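# Move steel cup from right fixture onto plate, upside down

## Task

Lift the steel cup from the fixture on the robot's right side, set it upside down (opening facing down) so that its entire rim rests on the plate, then release it.

## Robot and tools

ROBOT. Two Kinova Gen3 seven-joint arms, named left_arm and right_arm, each carrying a Robotiq 2F-85 parallel gripper and a wrist camera. The names are labels, not image sides. Joint order within each arm, used everywhere: waist (joint_1), shoulder (joint_2), upper arm roll (joint_3), elbow (joint_4), forearm roll (joint_5), wrist pitch (joint_6), wrist roll (joint_7). Allowed ranges in rad: waist, upper arm roll, forearm roll and wrist roll -69.115 to 69.115; shoulder -2.250 to 2.250; elbow -2.580 to 2.580; wrist pitch -2.100 to 2.100. A real end may sit up to 0.013 rad either side of these.

FRAME. One scene frame for all reported poses: origin on the tabletop midway between the arms, +x out across the table, +z up, left_arm toward +y. Arm bases: left_arm at (+0.005, +0.266, 0) m, right_arm at (+0.014, -0.350, 0) m, both nearly unrotated. The gripper's fingers extend along its own +z and close along its y. The reported end_effector_position is the spot between the pads when shut; closed fingertips stick out about 19 mm past it (6 mm when fully open), and closing pushes the tips roughly 13 mm farther from the wrist, so keep that clearance over surfaces. Printed hand positions may be off, more so at long reach.

THE ROW. Every motion command is one row of 18 numbers, each in [-1, 1], always covering both arms: left_arm's 7 joint numbers, its gripper position, its gripper speed, then the same 9 for right_arm. Joint numbers are offsets, not poses: a value of 1.0 equals 0.9985 rad for the first four joints and 0.8765 rad for the last three. Gripper position is absolute: +1 fully open (85 mm), 0 about 41 mm, pads touch near -0.8, -1 squeezes until stopped (about 190 to 235 N per pad, set by the arm). Gripper speed: -1 about 20 mm/s, 0 about 85, +1 about 150. A 0 in either gripper slot is a real command, so to keep a gripper unchanged repeat its previous two numbers.

execute_actions(actions): a list of up to 15 actions; each action is a table of up to 15 rows, each row lasting one 1/30 s step, and if shorter the last row is held to fill 15 steps (0.5 s). Joint offsets in every row count from the angles at the beginning of that action (for the first action, from the latest reported angles), not from the preceding row. An empty list just returns state and images. If an action would push a joint more than 0.013 rad beyond its range it is rejected for both arms; a malformed action, or a first action failing that check, rejects the whole call.

move(target, speed, blocking): target is one 18-number row whose joint offsets are taken from the last reported Joint positions. All joints travel proportionally so they finish together, over 0.5 to 10 s (cut off at 10 s). speed is the top rate in rad/s of the joint with the longest travel, 0.01 to 2, default 0.5. It does not avoid obstacles or the other arm. blocking=false returns after 0.5 s while motion continues; until an ending is shown, new rows and moves are refused, so use wait or stop. The result adds a move: line with the ending (done, off_target, moving, held, fault), limits=held or limits=none, and each arm's joint farthest from target.

wait(seconds): 0 to 10; arms keep their last command, a running move continues, returns early if it ends. stop(): brakes a running move (needs room); fingers carry on. zoom_image(camera, region): region [x0, y0, x1, y1] in pixels, at most 504 by 504, of cam_head_left, cam_head_right, cam_high, cam_low, cam_left_wrist or cam_right_wrist (all 504x504). read_manual(section): only licence text. finished_scene(scene): ends the current scene, given its number, irreversible; the cup must be in place and stay so.

RESULTS. Each gives both grippers' position (m) and quat_wxyz, Joint positions (rad), Joint velocities (rad/s), Joint targets (what joints are currently driven toward; can drift without new commands), step readings with HELD marking steps where an arm was restrained, and images. position_measured_pct is about 50 - 50 x gripper position: 0 means fully open; stopping short under 90 means something is held or blocking; about 90 or above means the pads met, on nothing or on something very thin. Other lines: joint sent to its limit; joint command not followed (clearance check altered joint targets); MOTOR HOT from 60 °C, and an OVER-TEMPERATURE FAULT at 75 °C, when that arm sags; a torque fault when contact reaches a joint's load limit (49.6 N m first four, 31.2 N m wrist joints, held weight included), freezing that arm 10 s.

MOTION LIMITS. Each step a joint's target stays within 0.304 rad (first four) or 0.266 rad (wrist three) of its measured angle, and targets are pulled back if they would place the gripper over 70 mm from its measured spot, so big offsets need several actions; finish an interrupted move with a further command.

GRIPPING. Close with position -1 and keep sending it. For a gentle grip open first, then close to just under the object's width. Release by sending a position wider than the object. The fingers hold their stop until the position number changes by 0.01 or more, but re-close on their own if the object slips or is lost.

AVOID. Knocking or placing anything off the table fails. Avoid arm-to-arm contact or pressing, fast impacts, hard shoves, drops and slips. Expect occasional brief tugs on held objects or pushes on loose ones. Camera calibration given in the prompt is approximate: fixed cameras up to about 2.3 degrees and 9 mm off.

Each tool is called after "Emit:" as name(argument=value, ...), one argument or row to a line, values as JSON.

## Session

Emit:
execute_actions(
  actions=[],
)

Scene clock: 0.00 s.
left_arm: end_effector_position=(+0.6672, +0.7218, +0.1093) position_measured_pct=0.0 end_effector_quat_wxyz=(-0.360, +0.665, +0.512, +0.407) | right_arm: end_effector_position=(+0.5099, -0.3399, +0.1340) position_measured_pct=0.0 end_effector_quat_wxyz=(-0.410, -0.459, +0.700, -0.362)
Joint names: [waist, shoulder, upper arm roll, elbow, forearm roll, wrist pitch, wrist roll]
Joint positions: left_arm=[-0.203  1.202 -0.157  1.061 -1.401  0.836  0.481] | right_arm=[-0.499  1.168  0.011  1.055  0.744  1.832  2.065]
Joint velocities: left_arm=[ 0.002  0.    -0.001 -0.     0.001 -0.     0.001] | right_arm=[ 0.    -0.001 -0.001  0.     0.    -0.001 -0.001]
Joint targets: left_arm=[-0.203 1.202 -0.157 1.061 -1.401 0.836 0.481] | right_arm=[-0.499 1.168 0.011 1.055 0.744 1.832 2.065]
camera_calibration (this result's frames):
cam_left_wrist: T_world_to_cam=[[0.974258, -0.225277, -0.00841707, -0.492996], [-0.0973395, -0.386701, -0.917054, 0.502493], [0.203337, 0.894267, -0.398675, -0.591047], [0, 0, 0, 1]] pos_world=[0.649399, 0.611807, 0.221028]
cam_right_wrist: T_world_to_cam=[[-0.9356, 0.344558, -0.0770206, 0.591545], [0.199817, 0.336905, -0.920091, 0.188458], [-0.291076, -0.876228, -0.384057, 0.0494682], [0, 0, 0, 1]] pos_world=[0.530192, -0.223969, 0.237958]

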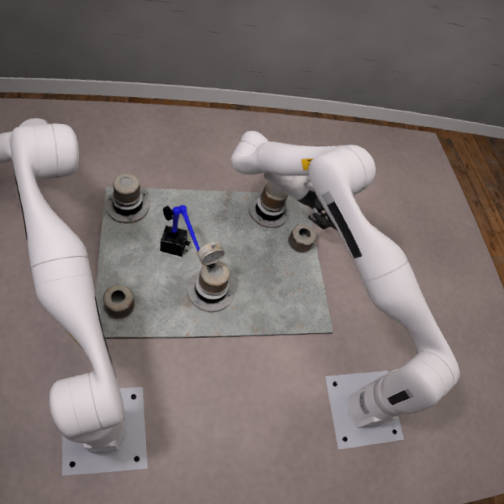

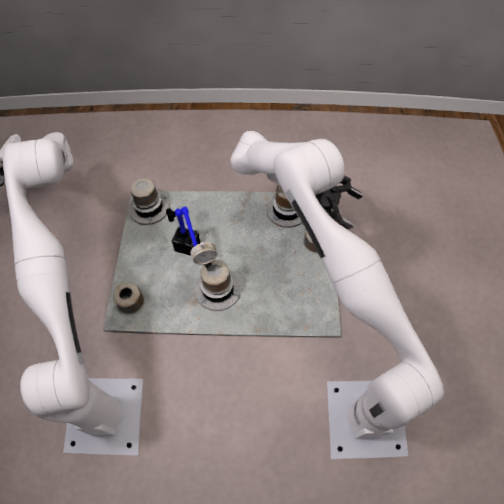

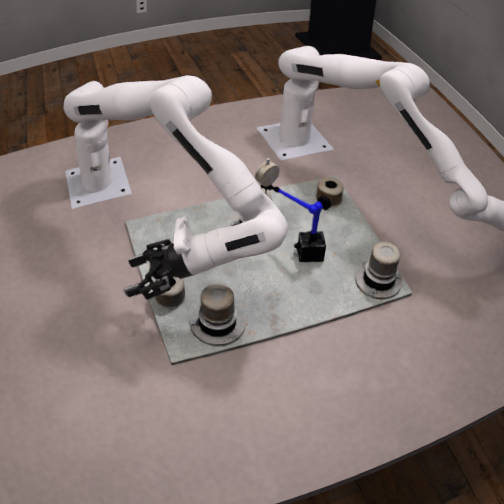

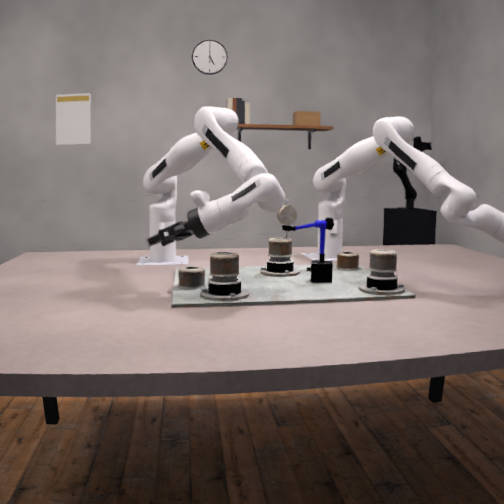

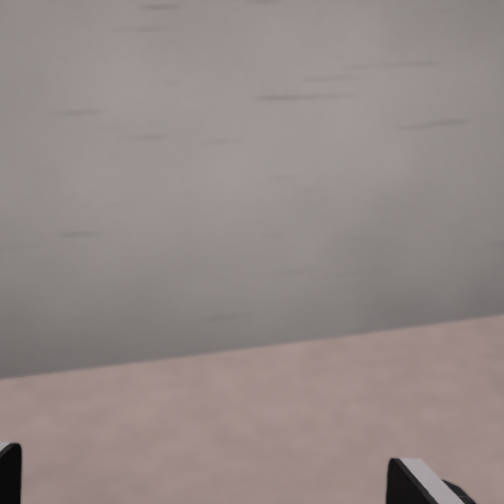

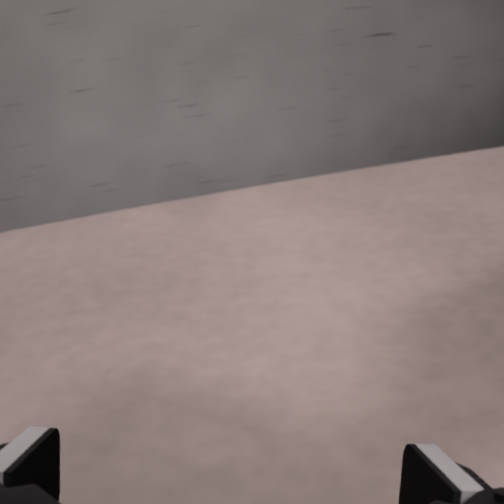

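Raise the shoulder first, then the rest.

Emit:
move(
  target=[0,0,0,0,0,0,0,1,0,0.17,-0.34,-0.011,-0.126,0,0,0,1,0],
  speed=0.8,
)

Emit:
move(
  target=[0,0,0,0,0,0,0,1,0,0,0,0,0,-0.849,-0.511,-0.268,1,0],
  speed=0.8,
)

Emit:
move(
  target=[0,0,0,0,0,0,0,1,0,0,0.04,0,0.105,0,-0.165,0,1,0],
)

Scene clock: 2.90 s.
left_arm: end_effector_position=(+0.6672, +0.7218, +0.1093) position_measured_pct=0.0 end_effector_quat_wxyz=(-0.360, +0.665, +0.512, +0.407) | right_arm: end_effector_position=(+0.5610, -0.4002, +0.3083) position_measured_pct=0.0 end_effector_quat_wxyz=(-0.235, -0.355, +0.836, -0.346)
Joint names: [waist, shoulder, upper arm roll, elbow, forearm roll, wrist pitch, wrist roll]
Joint positions: left_arm=[-0.203  1.202 -0.157  1.061 -1.401  0.836  0.481] | right_arm=[-0.329  0.829 -0.     0.929  0.744  1.832  2.065]
Joint velocities: left_arm=[ 0.001 -0.    -0.001 -0.001 -0.     0.     0.   ] | right_arm=[ 0.001 -0.001 -0.     0.002  0.     0.001 -0.   ]
Joint targets: left_arm=[-0.203 1.202 -0.157 1.061 -1.401 0.836 0.481] | right_arm=[-0.329 0.829 -0.000 0.929 0.744 1.832 2.065]
move: done; limits=none; left_arm: farthest joint: the waist, 0.000 radians from its target (0.000 radians at the start); right_arm: farthest joint: the shoulder, 0.001 radians from its target (0.340 radians at the start)
camera_calibration (this result's frames):
cam_left_wrist: T_world_to_cam=[[0.974258, -0.225279, -0.00841436, -0.492996], [-0.0973374, -0.386699, -0.917055, 0.502492], [0.20334, 0.894267, -0.398673, -0.591049], [0, 0, 0, 1]] pos_world=[0.6494, 0.611807, 0.221029]
cam_right_wrist: T_world_to_cam=[[-0.771486, 0.527834, -0.355248, 0.740581], [0.604151, 0.432643, -0.669195, 0.0930295], [-0.199528, -0.730898, -0.652669, 0.167982], [0, 0, 0, 1]] pos_world=[0.548661, -0.308374, 0.434982]

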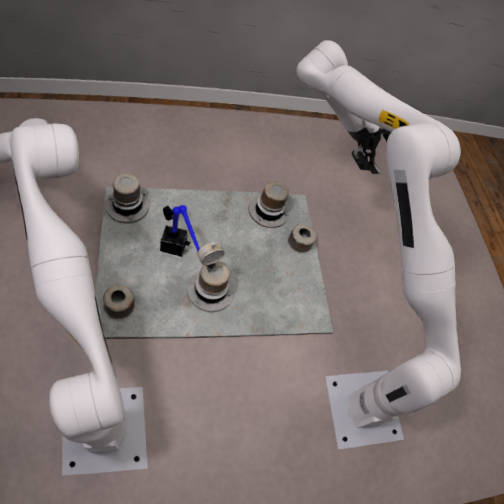

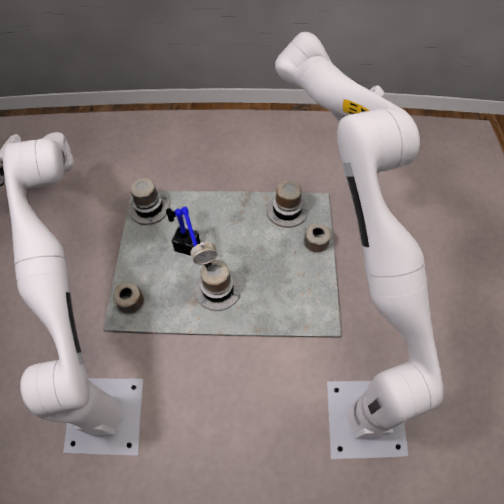

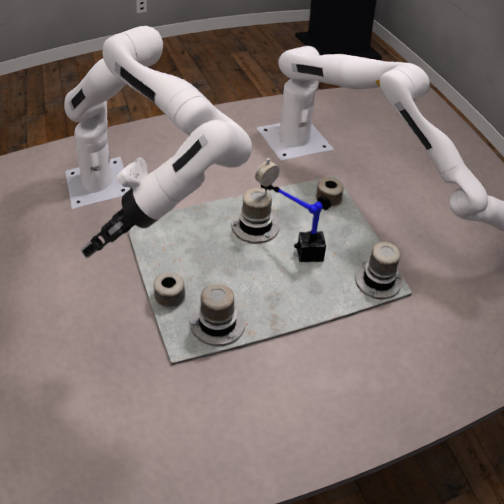

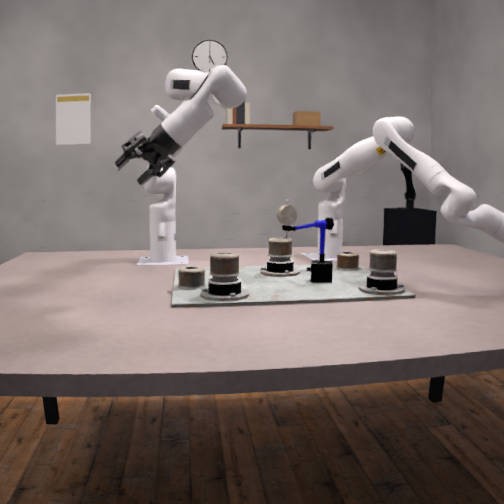

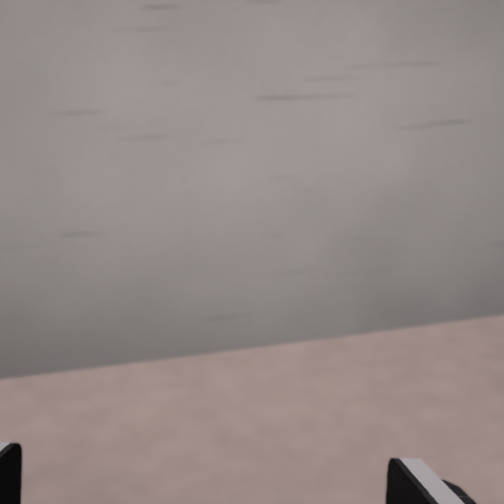

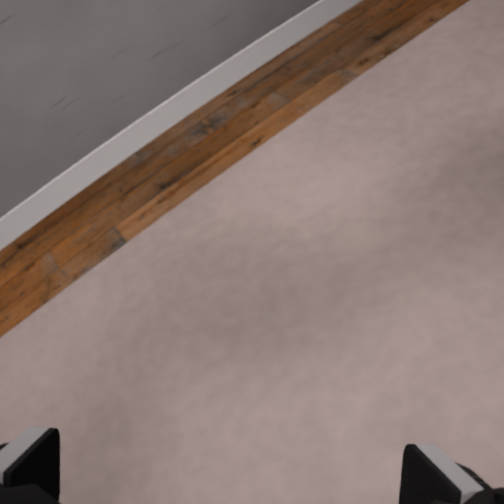

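Scene clock: 4.27 s.
left_arm: end_effector_position=(+0.6672, +0.7218, +0.1093) position_measured_pct=0.0 end_effector_quat_wxyz=(-0.360, +0.665, +0.512, +0.407) | right_arm: end_effector_position=(+0.6067, -0.1683, +0.1991) position_measured_pct=0.0 end_effector_quat_wxyz=(-0.000, -0.294, +0.956, +0.000)
Joint names: [waist, shoulder, upper arm roll, elbow, forearm roll, wrist pitch, wrist roll]
Joint positions: left_arm=[-0.203  1.202 -0.157  1.061 -1.401  0.836  0.481] | right_arm=[-0.33   0.829 -0.     0.929  0.     1.384  1.83 ]
Joint velocities: left_arm=[ 0.001 -0.    -0.     0.     0.     0.    -0.   ] | right_arm=[ 0.003 -0.    -0.     0.001 -0.     0.002 -0.   ]
Joint targets: left_arm=[-0.203 1.202 -0.157 1.061 -1.401 0.836 0.481] | right_arm=[-0.329 0.829 -0.000 0.929 -0.000 1.384 1.830]
move: done; limits=none; left_arm: farthest joint: the waist, 0.000 radians from its target (0.000 radians at the start); right_arm: farthest joint: the waist, 0.001 radians from its target (0.000 radians at the start)
camera_calibration (this result's frames):
cam_left_wrist: T_world_to_cam=[[0.974257, -0.225281, -0.00841168, -0.492996], [-0.0973353, -0.386698, -0.917055, 0.502491], [0.203343, 0.894267, -0.398671, -0.591051], [0, 0, 0, 1]] pos_world=[0.649401, 0.611807, 0.221031]
cam_right_wrist: T_world_to_cam=[[-0.592512, 0.804078, 0.0488658, 0.472078], [0.804103, 0.593999, -0.0241669, -0.330541], [-0.0484584, 0.024974, -0.998513, 0.37985], [0, 0, 0, 1]] pos_world=[0.563908, -0.192733, 0.348228]

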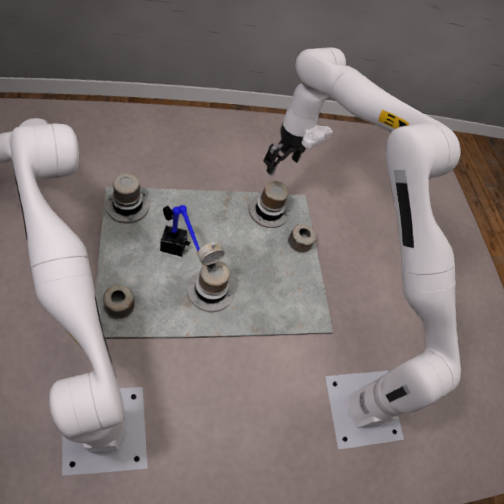

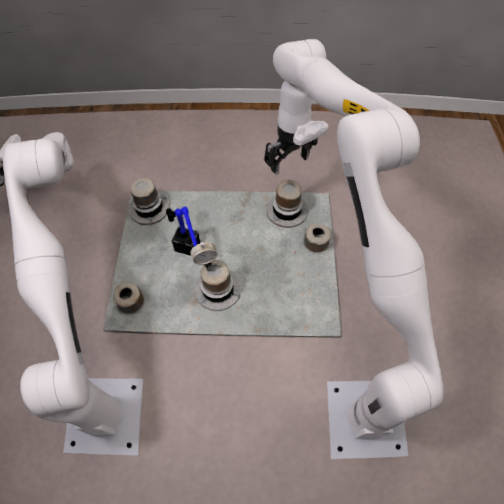

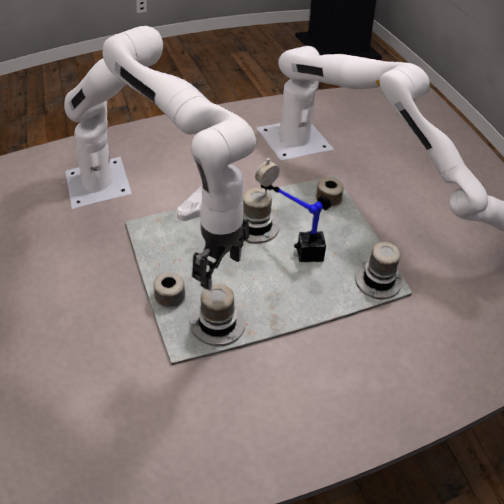

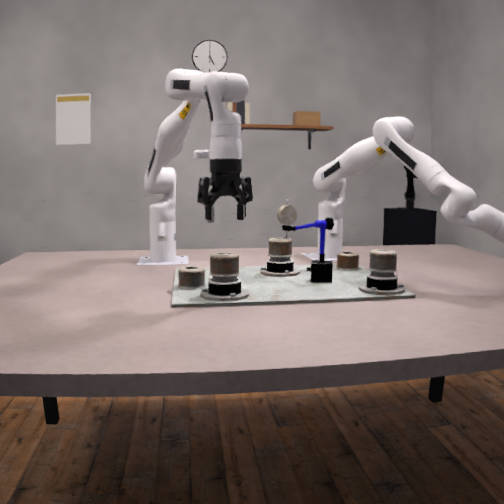

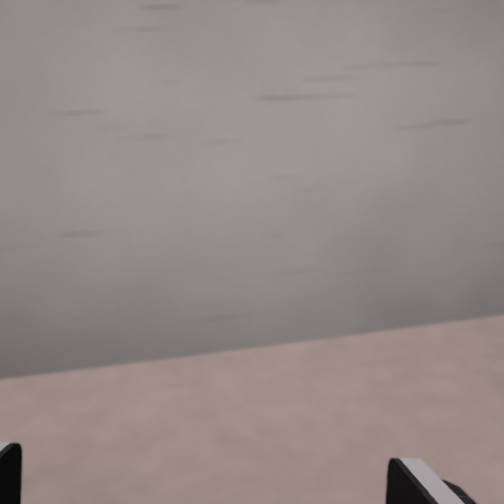

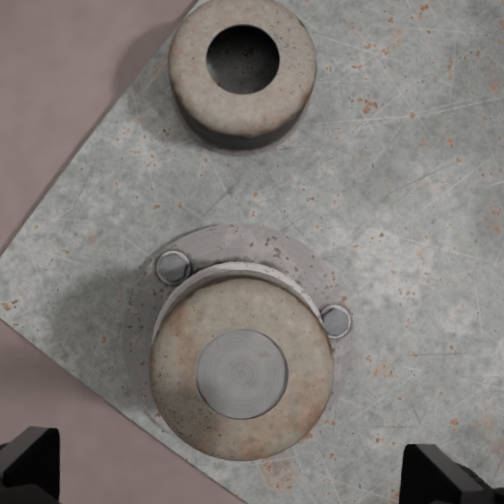

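Scene clock: 5.00 s.
left_arm: end_effector_position=(+0.6672, +0.7218, +0.1093) position_measured_pct=0.0 end_effector_quat_wxyz=(-0.360, +0.665, +0.512, +0.407) | right_arm: end_effector_position=(+0.6061, -0.1685, +0.1426) position_measured_pct=0.0 end_effector_quat_wxyz=(-0.000, -0.294, +0.956, +0.000)
Joint names: [waist, shoulder, upper arm roll, elbow, forearm roll, wrist pitch, wrist roll]
Joint positions: left_arm=[-0.203  1.202 -0.157  1.061 -1.401  0.836  0.481] | right_arm=[-0.33   0.869 -0.     1.034  0.     1.239  1.83 ]
Joint velocities: left_arm=[-0.001  0.     0.001 -0.    -0.    -0.     0.   ] | right_arm=[ 0.001 -0.    -0.     0.001 -0.     0.001 -0.   ]
Joint targets: left_arm=[-0.203 1.202 -0.157 1.061 -1.401 0.836 0.481] | right_arm=[-0.330 0.869 -0.000 1.034 0.000 1.239 1.830]
move: done; limits=none; left_arm: farthest joint: the waist, 0.000 radians from its target (0.000 radians at the start); right_arm: farthest joint: the waist, 0.000 radians from its target (0.000 radians at the start)
camera_calibration (this result's frames):
cam_left_wrist: T_world_to_cam=[[0.974257, -0.225283, -0.00840887, -0.492996], [-0.0973331, -0.386696, -0.917056, 0.502491], [0.203345, 0.894267, -0.398669, -0.591053], [0, 0, 0, 1]] pos_world=[0.649402, 0.611807, 0.221032]
cam_right_wrist: T_world_to_cam=[[-0.592503, 0.804082, 0.0489128, 0.474647], [0.804101, 0.593996, -0.0243201, -0.331289], [-0.0486094, 0.024921, -0.998507, 0.323417], [0, 0, 0, 1]] pos_world=[0.563341, -0.192931, 0.29166]

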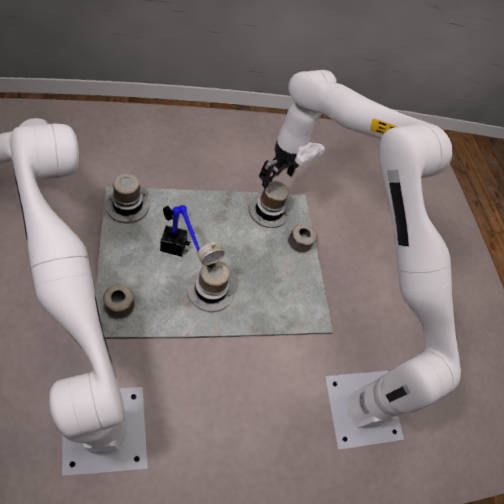

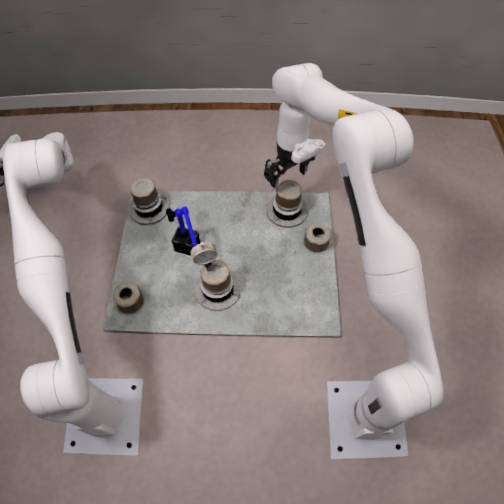

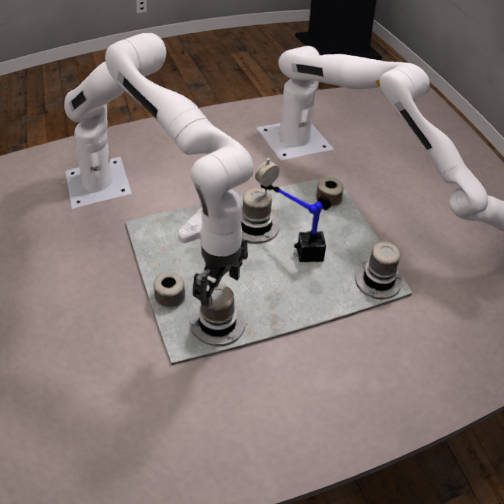

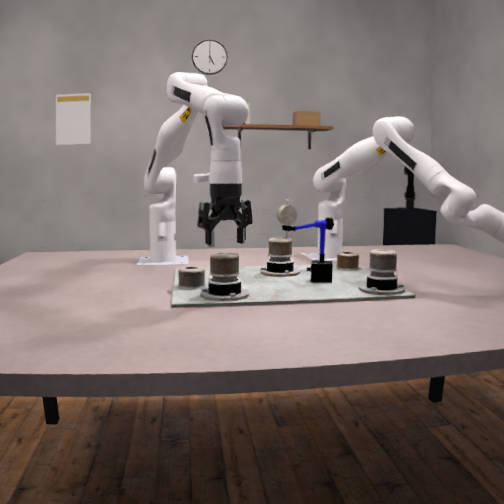

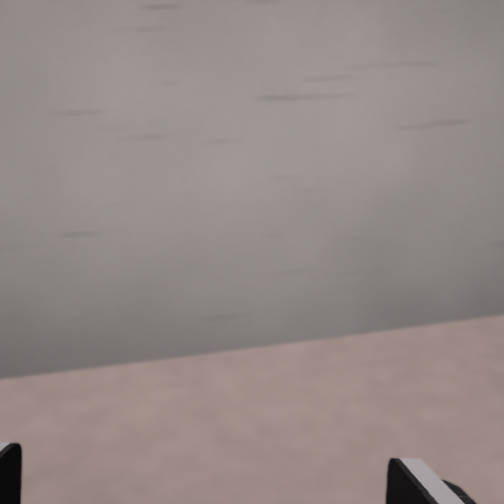

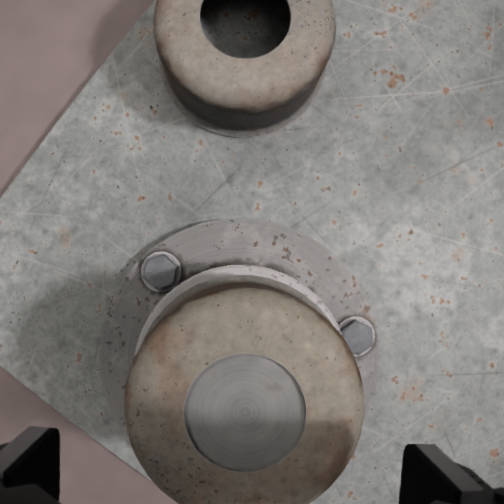

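Emit:
move(
  target=[0,0,0,0,0,0,0,1,0,0,0.035,0,0.117,0,-0.173,0,1,0],
  speed=0.2,
)

Emit:
move(
  target=[0,0,0,0,0,0,0,1,0,0,0,0,0,0,0,0,-1,0],
)

Emit:
move(
  target=[0,0,0,0,0,0,0,1,0,0,-0.097,0,-0.172,0,0.307,0,-1,0],
  speed=0.2,
)

Scene clock: 9.33 s.
left_arm: end_effector_position=(+0.6672, +0.7218, +0.1093) position_measured_pct=0.0 end_effector_quat_wxyz=(-0.360, +0.665, +0.512, +0.407) | right_arm: end_effector_position=(+0.5969, -0.1717, +0.0874) position_measured_pct=0.0 end_effector_quat_wxyz=(-0.000, -0.294, +0.956, +0.000)
Joint names: [waist, shoulder, upper arm roll, elbow, forearm roll, wrist pitch, wrist roll]
Joint positions: left_arm=[-0.203  1.202 -0.157  1.061 -1.401  0.836  0.481] | right_arm=[-0.33   0.904 -0.     1.151  0.     1.088  1.83 ]
Joint velocities: left_arm=[-0.001  0.    -0.     0.     0.     0.    -0.   ] | right_arm=[-0.    -0.001  0.    -0.001 -0.     0.     0.   ]
Joint targets: left_arm=[-0.203 1.202 -0.157 1.061 -1.401 0.836 0.481] | right_arm=[-0.330 0.904 -0.000 1.151 0.000 1.088 1.830]
move: done; limits=none; left_arm: farthest joint: the waist, 0.000 radians from its target (0.000 radians at the start); right_arm: farthest joint: the waist, 0.000 radians from its target (0.000 radians at the start)
camera_calibration (this result's frames):
cam_left_wrist: T_world_to_cam=[[0.974257, -0.225285, -0.00840625, -0.492996], [-0.097331, -0.386695, -0.917057, 0.50249], [0.203348, 0.894267, -0.398667, -0.591055], [0, 0, 0, 1]] pos_world=[0.649403, 0.611807, 0.221034]
cam_right_wrist: T_world_to_cam=[[-0.592493, 0.804086, 0.0489563, 0.474508], [0.804099, 0.593992, -0.0244583, -0.323383], [-0.0487463, 0.0248744, -0.998501, 0.268051], [0, 0, 0, 1]] pos_world=[0.554241, -0.196126, 0.23651]

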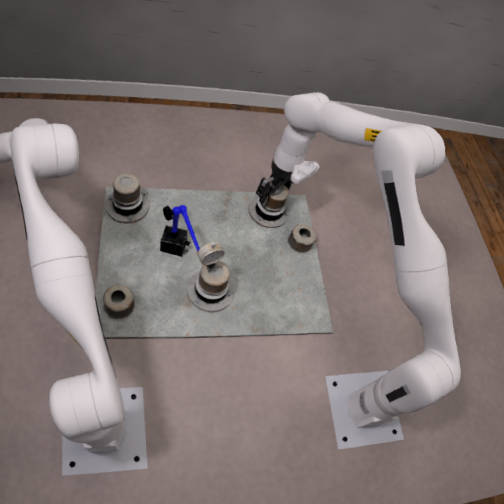

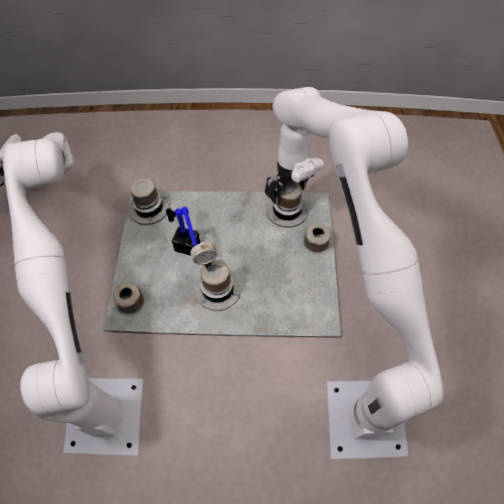

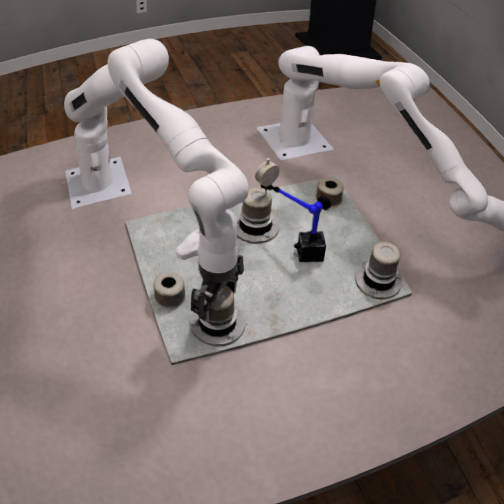

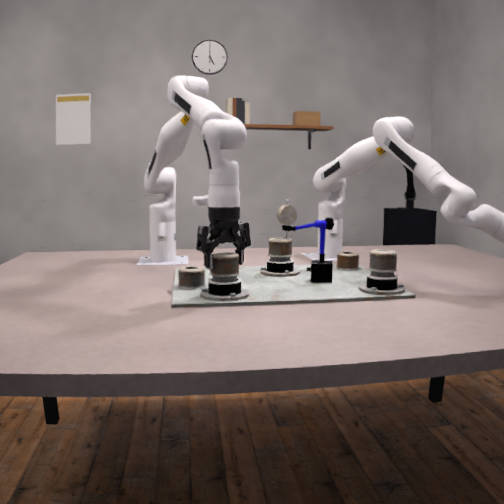

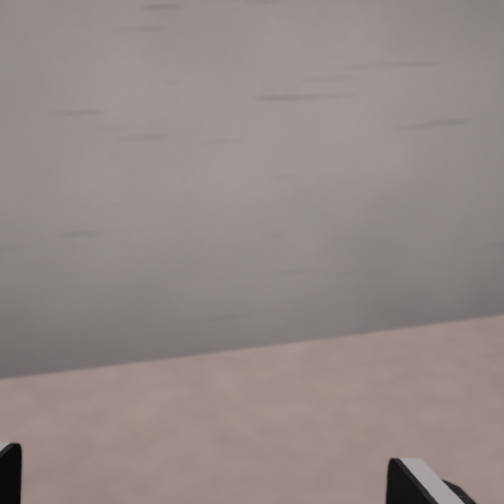

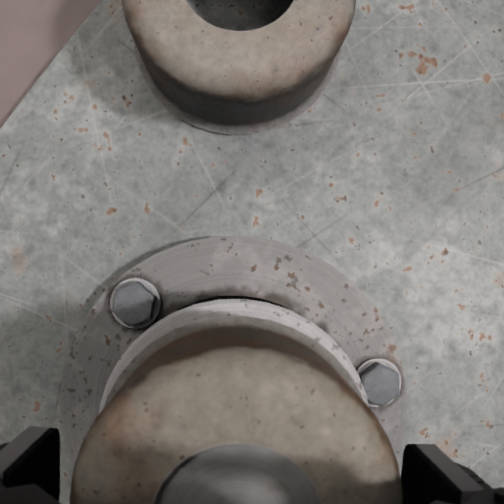

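Scene clock: 9.87 s.
left_arm: end_effector_position=(+0.6672, +0.7218, +0.1093) position_measured_pct=0.0 end_effector_quat_wxyz=(-0.360, +0.665, +0.512, +0.407) | right_arm: end_effector_position=(+0.5967, -0.1708, +0.0884) position_measured_pct=21.0 end_effector_quat_wxyz=(-0.000, -0.295, +0.956, +0.001)
Joint names: [waist, shoulder, upper arm roll, elbow, forearm roll, wrist pitch, wrist roll]
Joint positions: left_arm=[-0.203  1.202 -0.157  1.061 -1.401  0.836  0.481] | right_arm=[-0.33   0.902 -0.001  1.151 -0.001  1.088  1.83 ]
Joint velocities: left_arm=[ 0.     0.    -0.    -0.     0.    -0.     0.001] | right_arm=[ 0.001 -0.    -0.    -0.001 -0.001  0.002 -0.   ]
Joint targets: left_arm=[-0.203 1.202 -0.157 1.061 -1.401 0.836 0.481] | right_arm=[-0.330 0.904 -0.000 1.151 0.000 1.088 1.830]
move: done; limits=none; left_arm: farthest joint: the waist, 0.000 radians from its target (0.000 radians at the start); right_arm: farthest joint: the shoulder, 0.002 radians from its target (0.000 radians at the start)
camera_calibration (this result's frames):
cam_left_wrist: T_world_to_cam=[[0.974256, -0.225287, -0.00840321, -0.492997], [-0.0973286, -0.386693, -0.917058, 0.502489], [0.203351, 0.894268, -0.398665, -0.591058], [0, 0, 0, 1]] pos_world=[0.649404, 0.611807, 0.221035]
cam_right_wrist: T_world_to_cam=[[-0.5931, 0.803589, 0.0497704, 0.473808], [0.803672, 0.594612, -0.0234245, -0.323455], [-0.0484177, 0.0261059, -0.998486, 0.269027], [0, 0, 0, 1]] pos_world=[0.553992, -0.19544, 0.237461]

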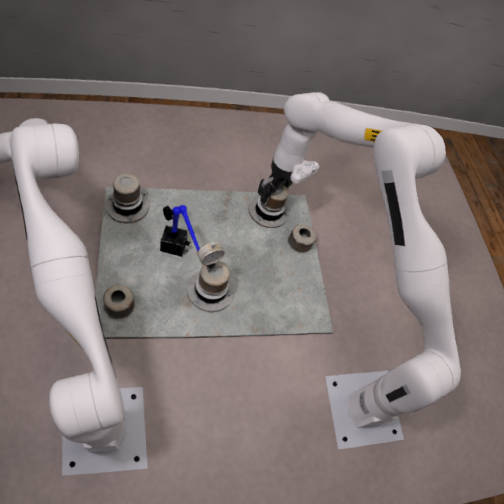

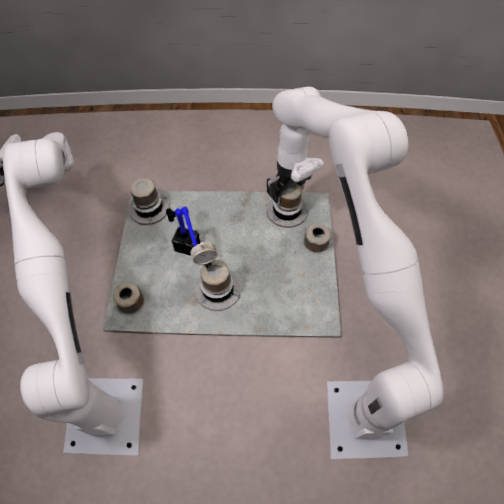

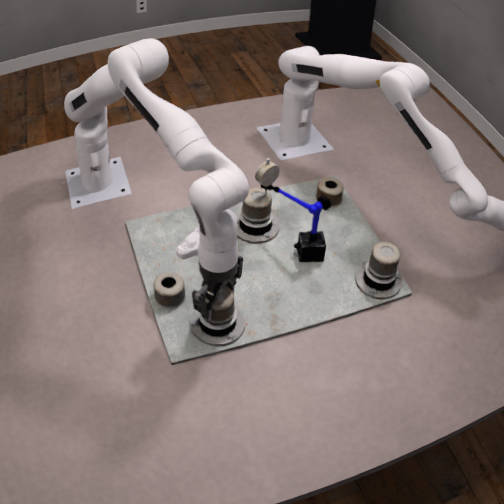

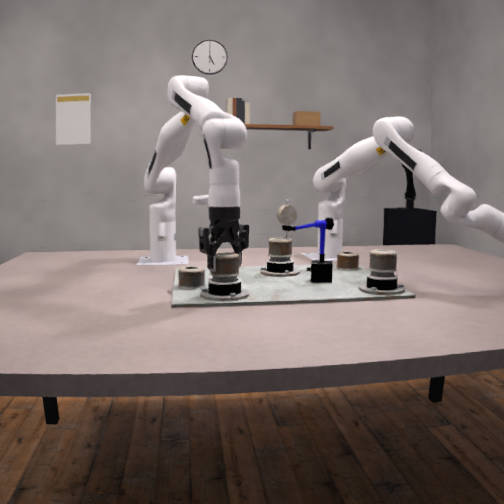

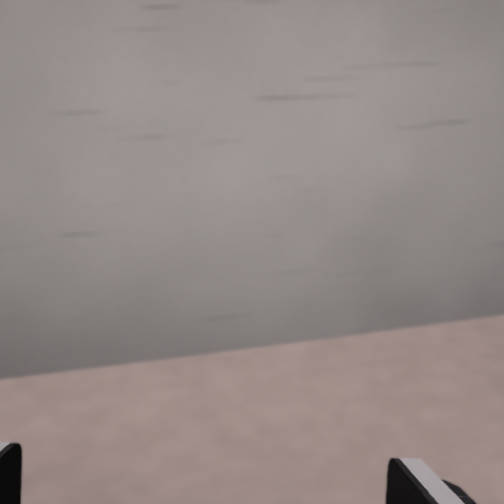

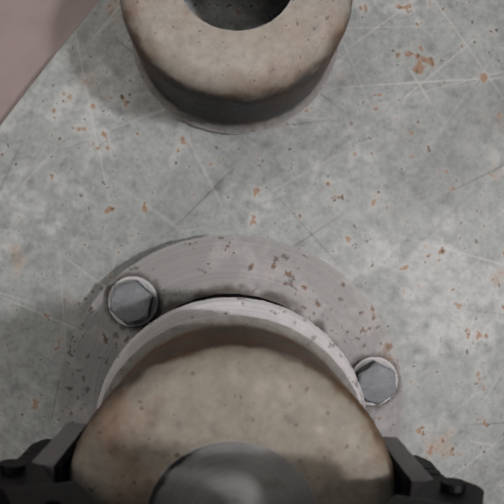

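Scene clock: 11.57 s.
left_arm: end_effector_position=(+0.6672, +0.7218, +0.1093) position_measured_pct=0.0 end_effector_quat_wxyz=(-0.360, +0.665, +0.512, +0.407) | right_arm: end_effector_position=(+0.5984, -0.1702, +0.1982) position_measured_pct=21.0 end_effector_quat_wxyz=(-0.000, -0.295, +0.956, +0.001)
Joint names: [waist, shoulder, upper arm roll, elbow, forearm roll, wrist pitch, wrist roll]
Joint positions: left_arm=[-0.203  1.202 -0.157  1.061 -1.401  0.836  0.481] | right_arm=[-0.33   0.806 -0.001  0.979 -0.001  1.358  1.83 ]
Joint velocities: left_arm=[ 0.    -0.     0.001 -0.    -0.     0.     0.   ] | right_arm=[-0.001 -0.002  0.     0.    -0.    -0.002 -0.   ]
Joint targets: left_arm=[-0.203 1.202 -0.157 1.061 -1.401 0.836 0.481] | right_arm=[-0.330 0.806 -0.001 0.979 -0.001 1.358 1.830]
move: done; limits=none; left_arm: farthest joint: the waist, 0.000 radians from its target (0.000 radians at the start); right_arm: farthest joint: the shoulder, 0.001 radians from its target (0.097 radians at the start)
camera_calibration (this result's frames):
cam_left_wrist: T_world_to_cam=[[0.974256, -0.225289, -0.00840066, -0.492997], [-0.0973266, -0.386691, -0.917059, 0.502489], [0.203354, 0.894268, -0.398663, -0.59106], [0, 0, 0, 1]] pos_world=[0.649405, 0.611807, 0.221037]
cam_right_wrist: T_world_to_cam=[[-0.593209, 0.803496, 0.0499697, 0.468919], [0.803555, 0.594746, -0.0240211, -0.322375], [-0.0490201, 0.0259039, -0.998462, 0.379009], [0, 0, 0, 1]] pos_world=[0.555792, -0.194861, 0.34725]

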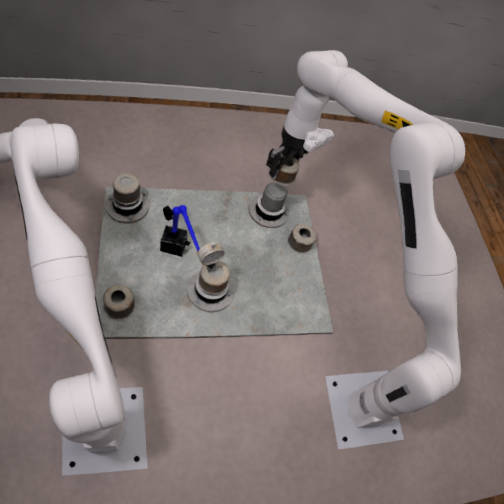

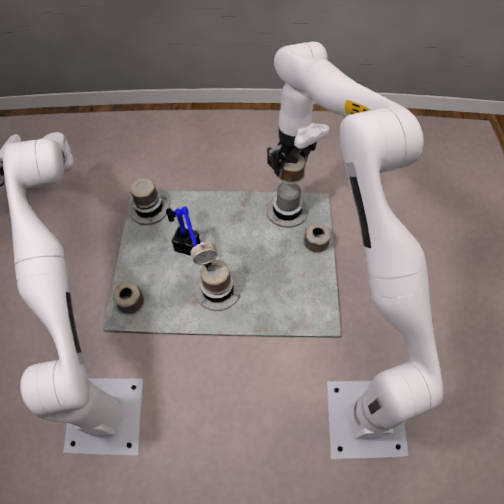

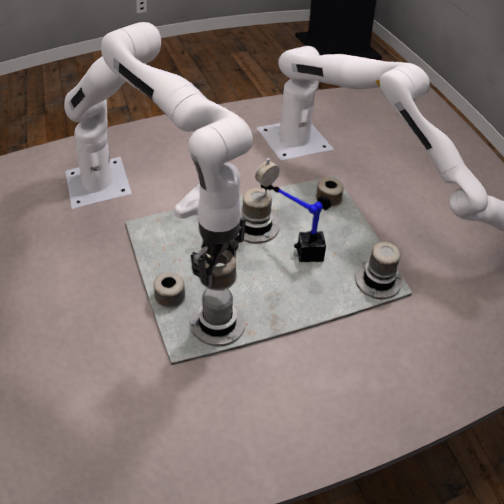

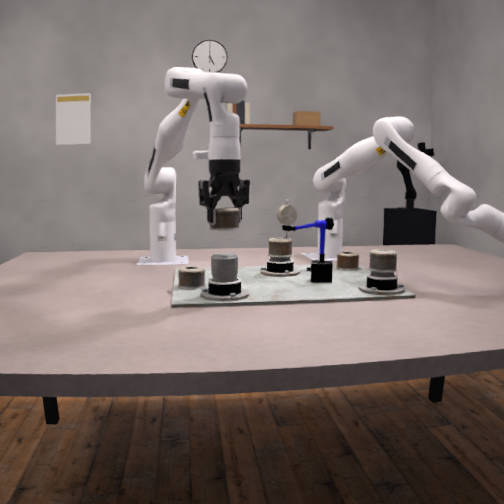

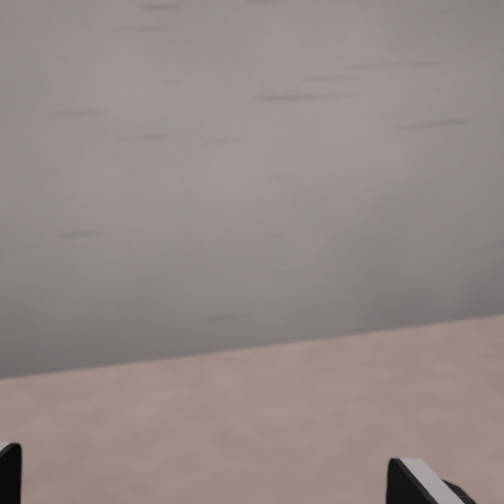

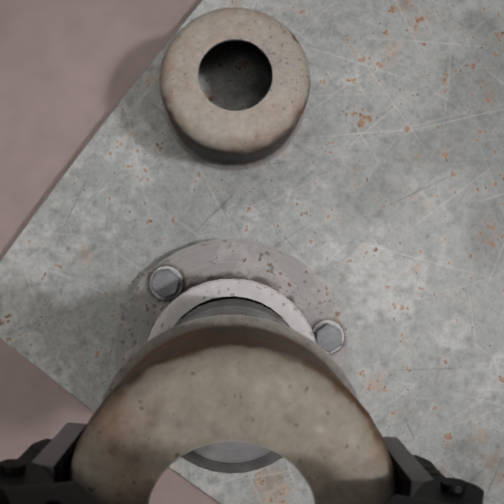

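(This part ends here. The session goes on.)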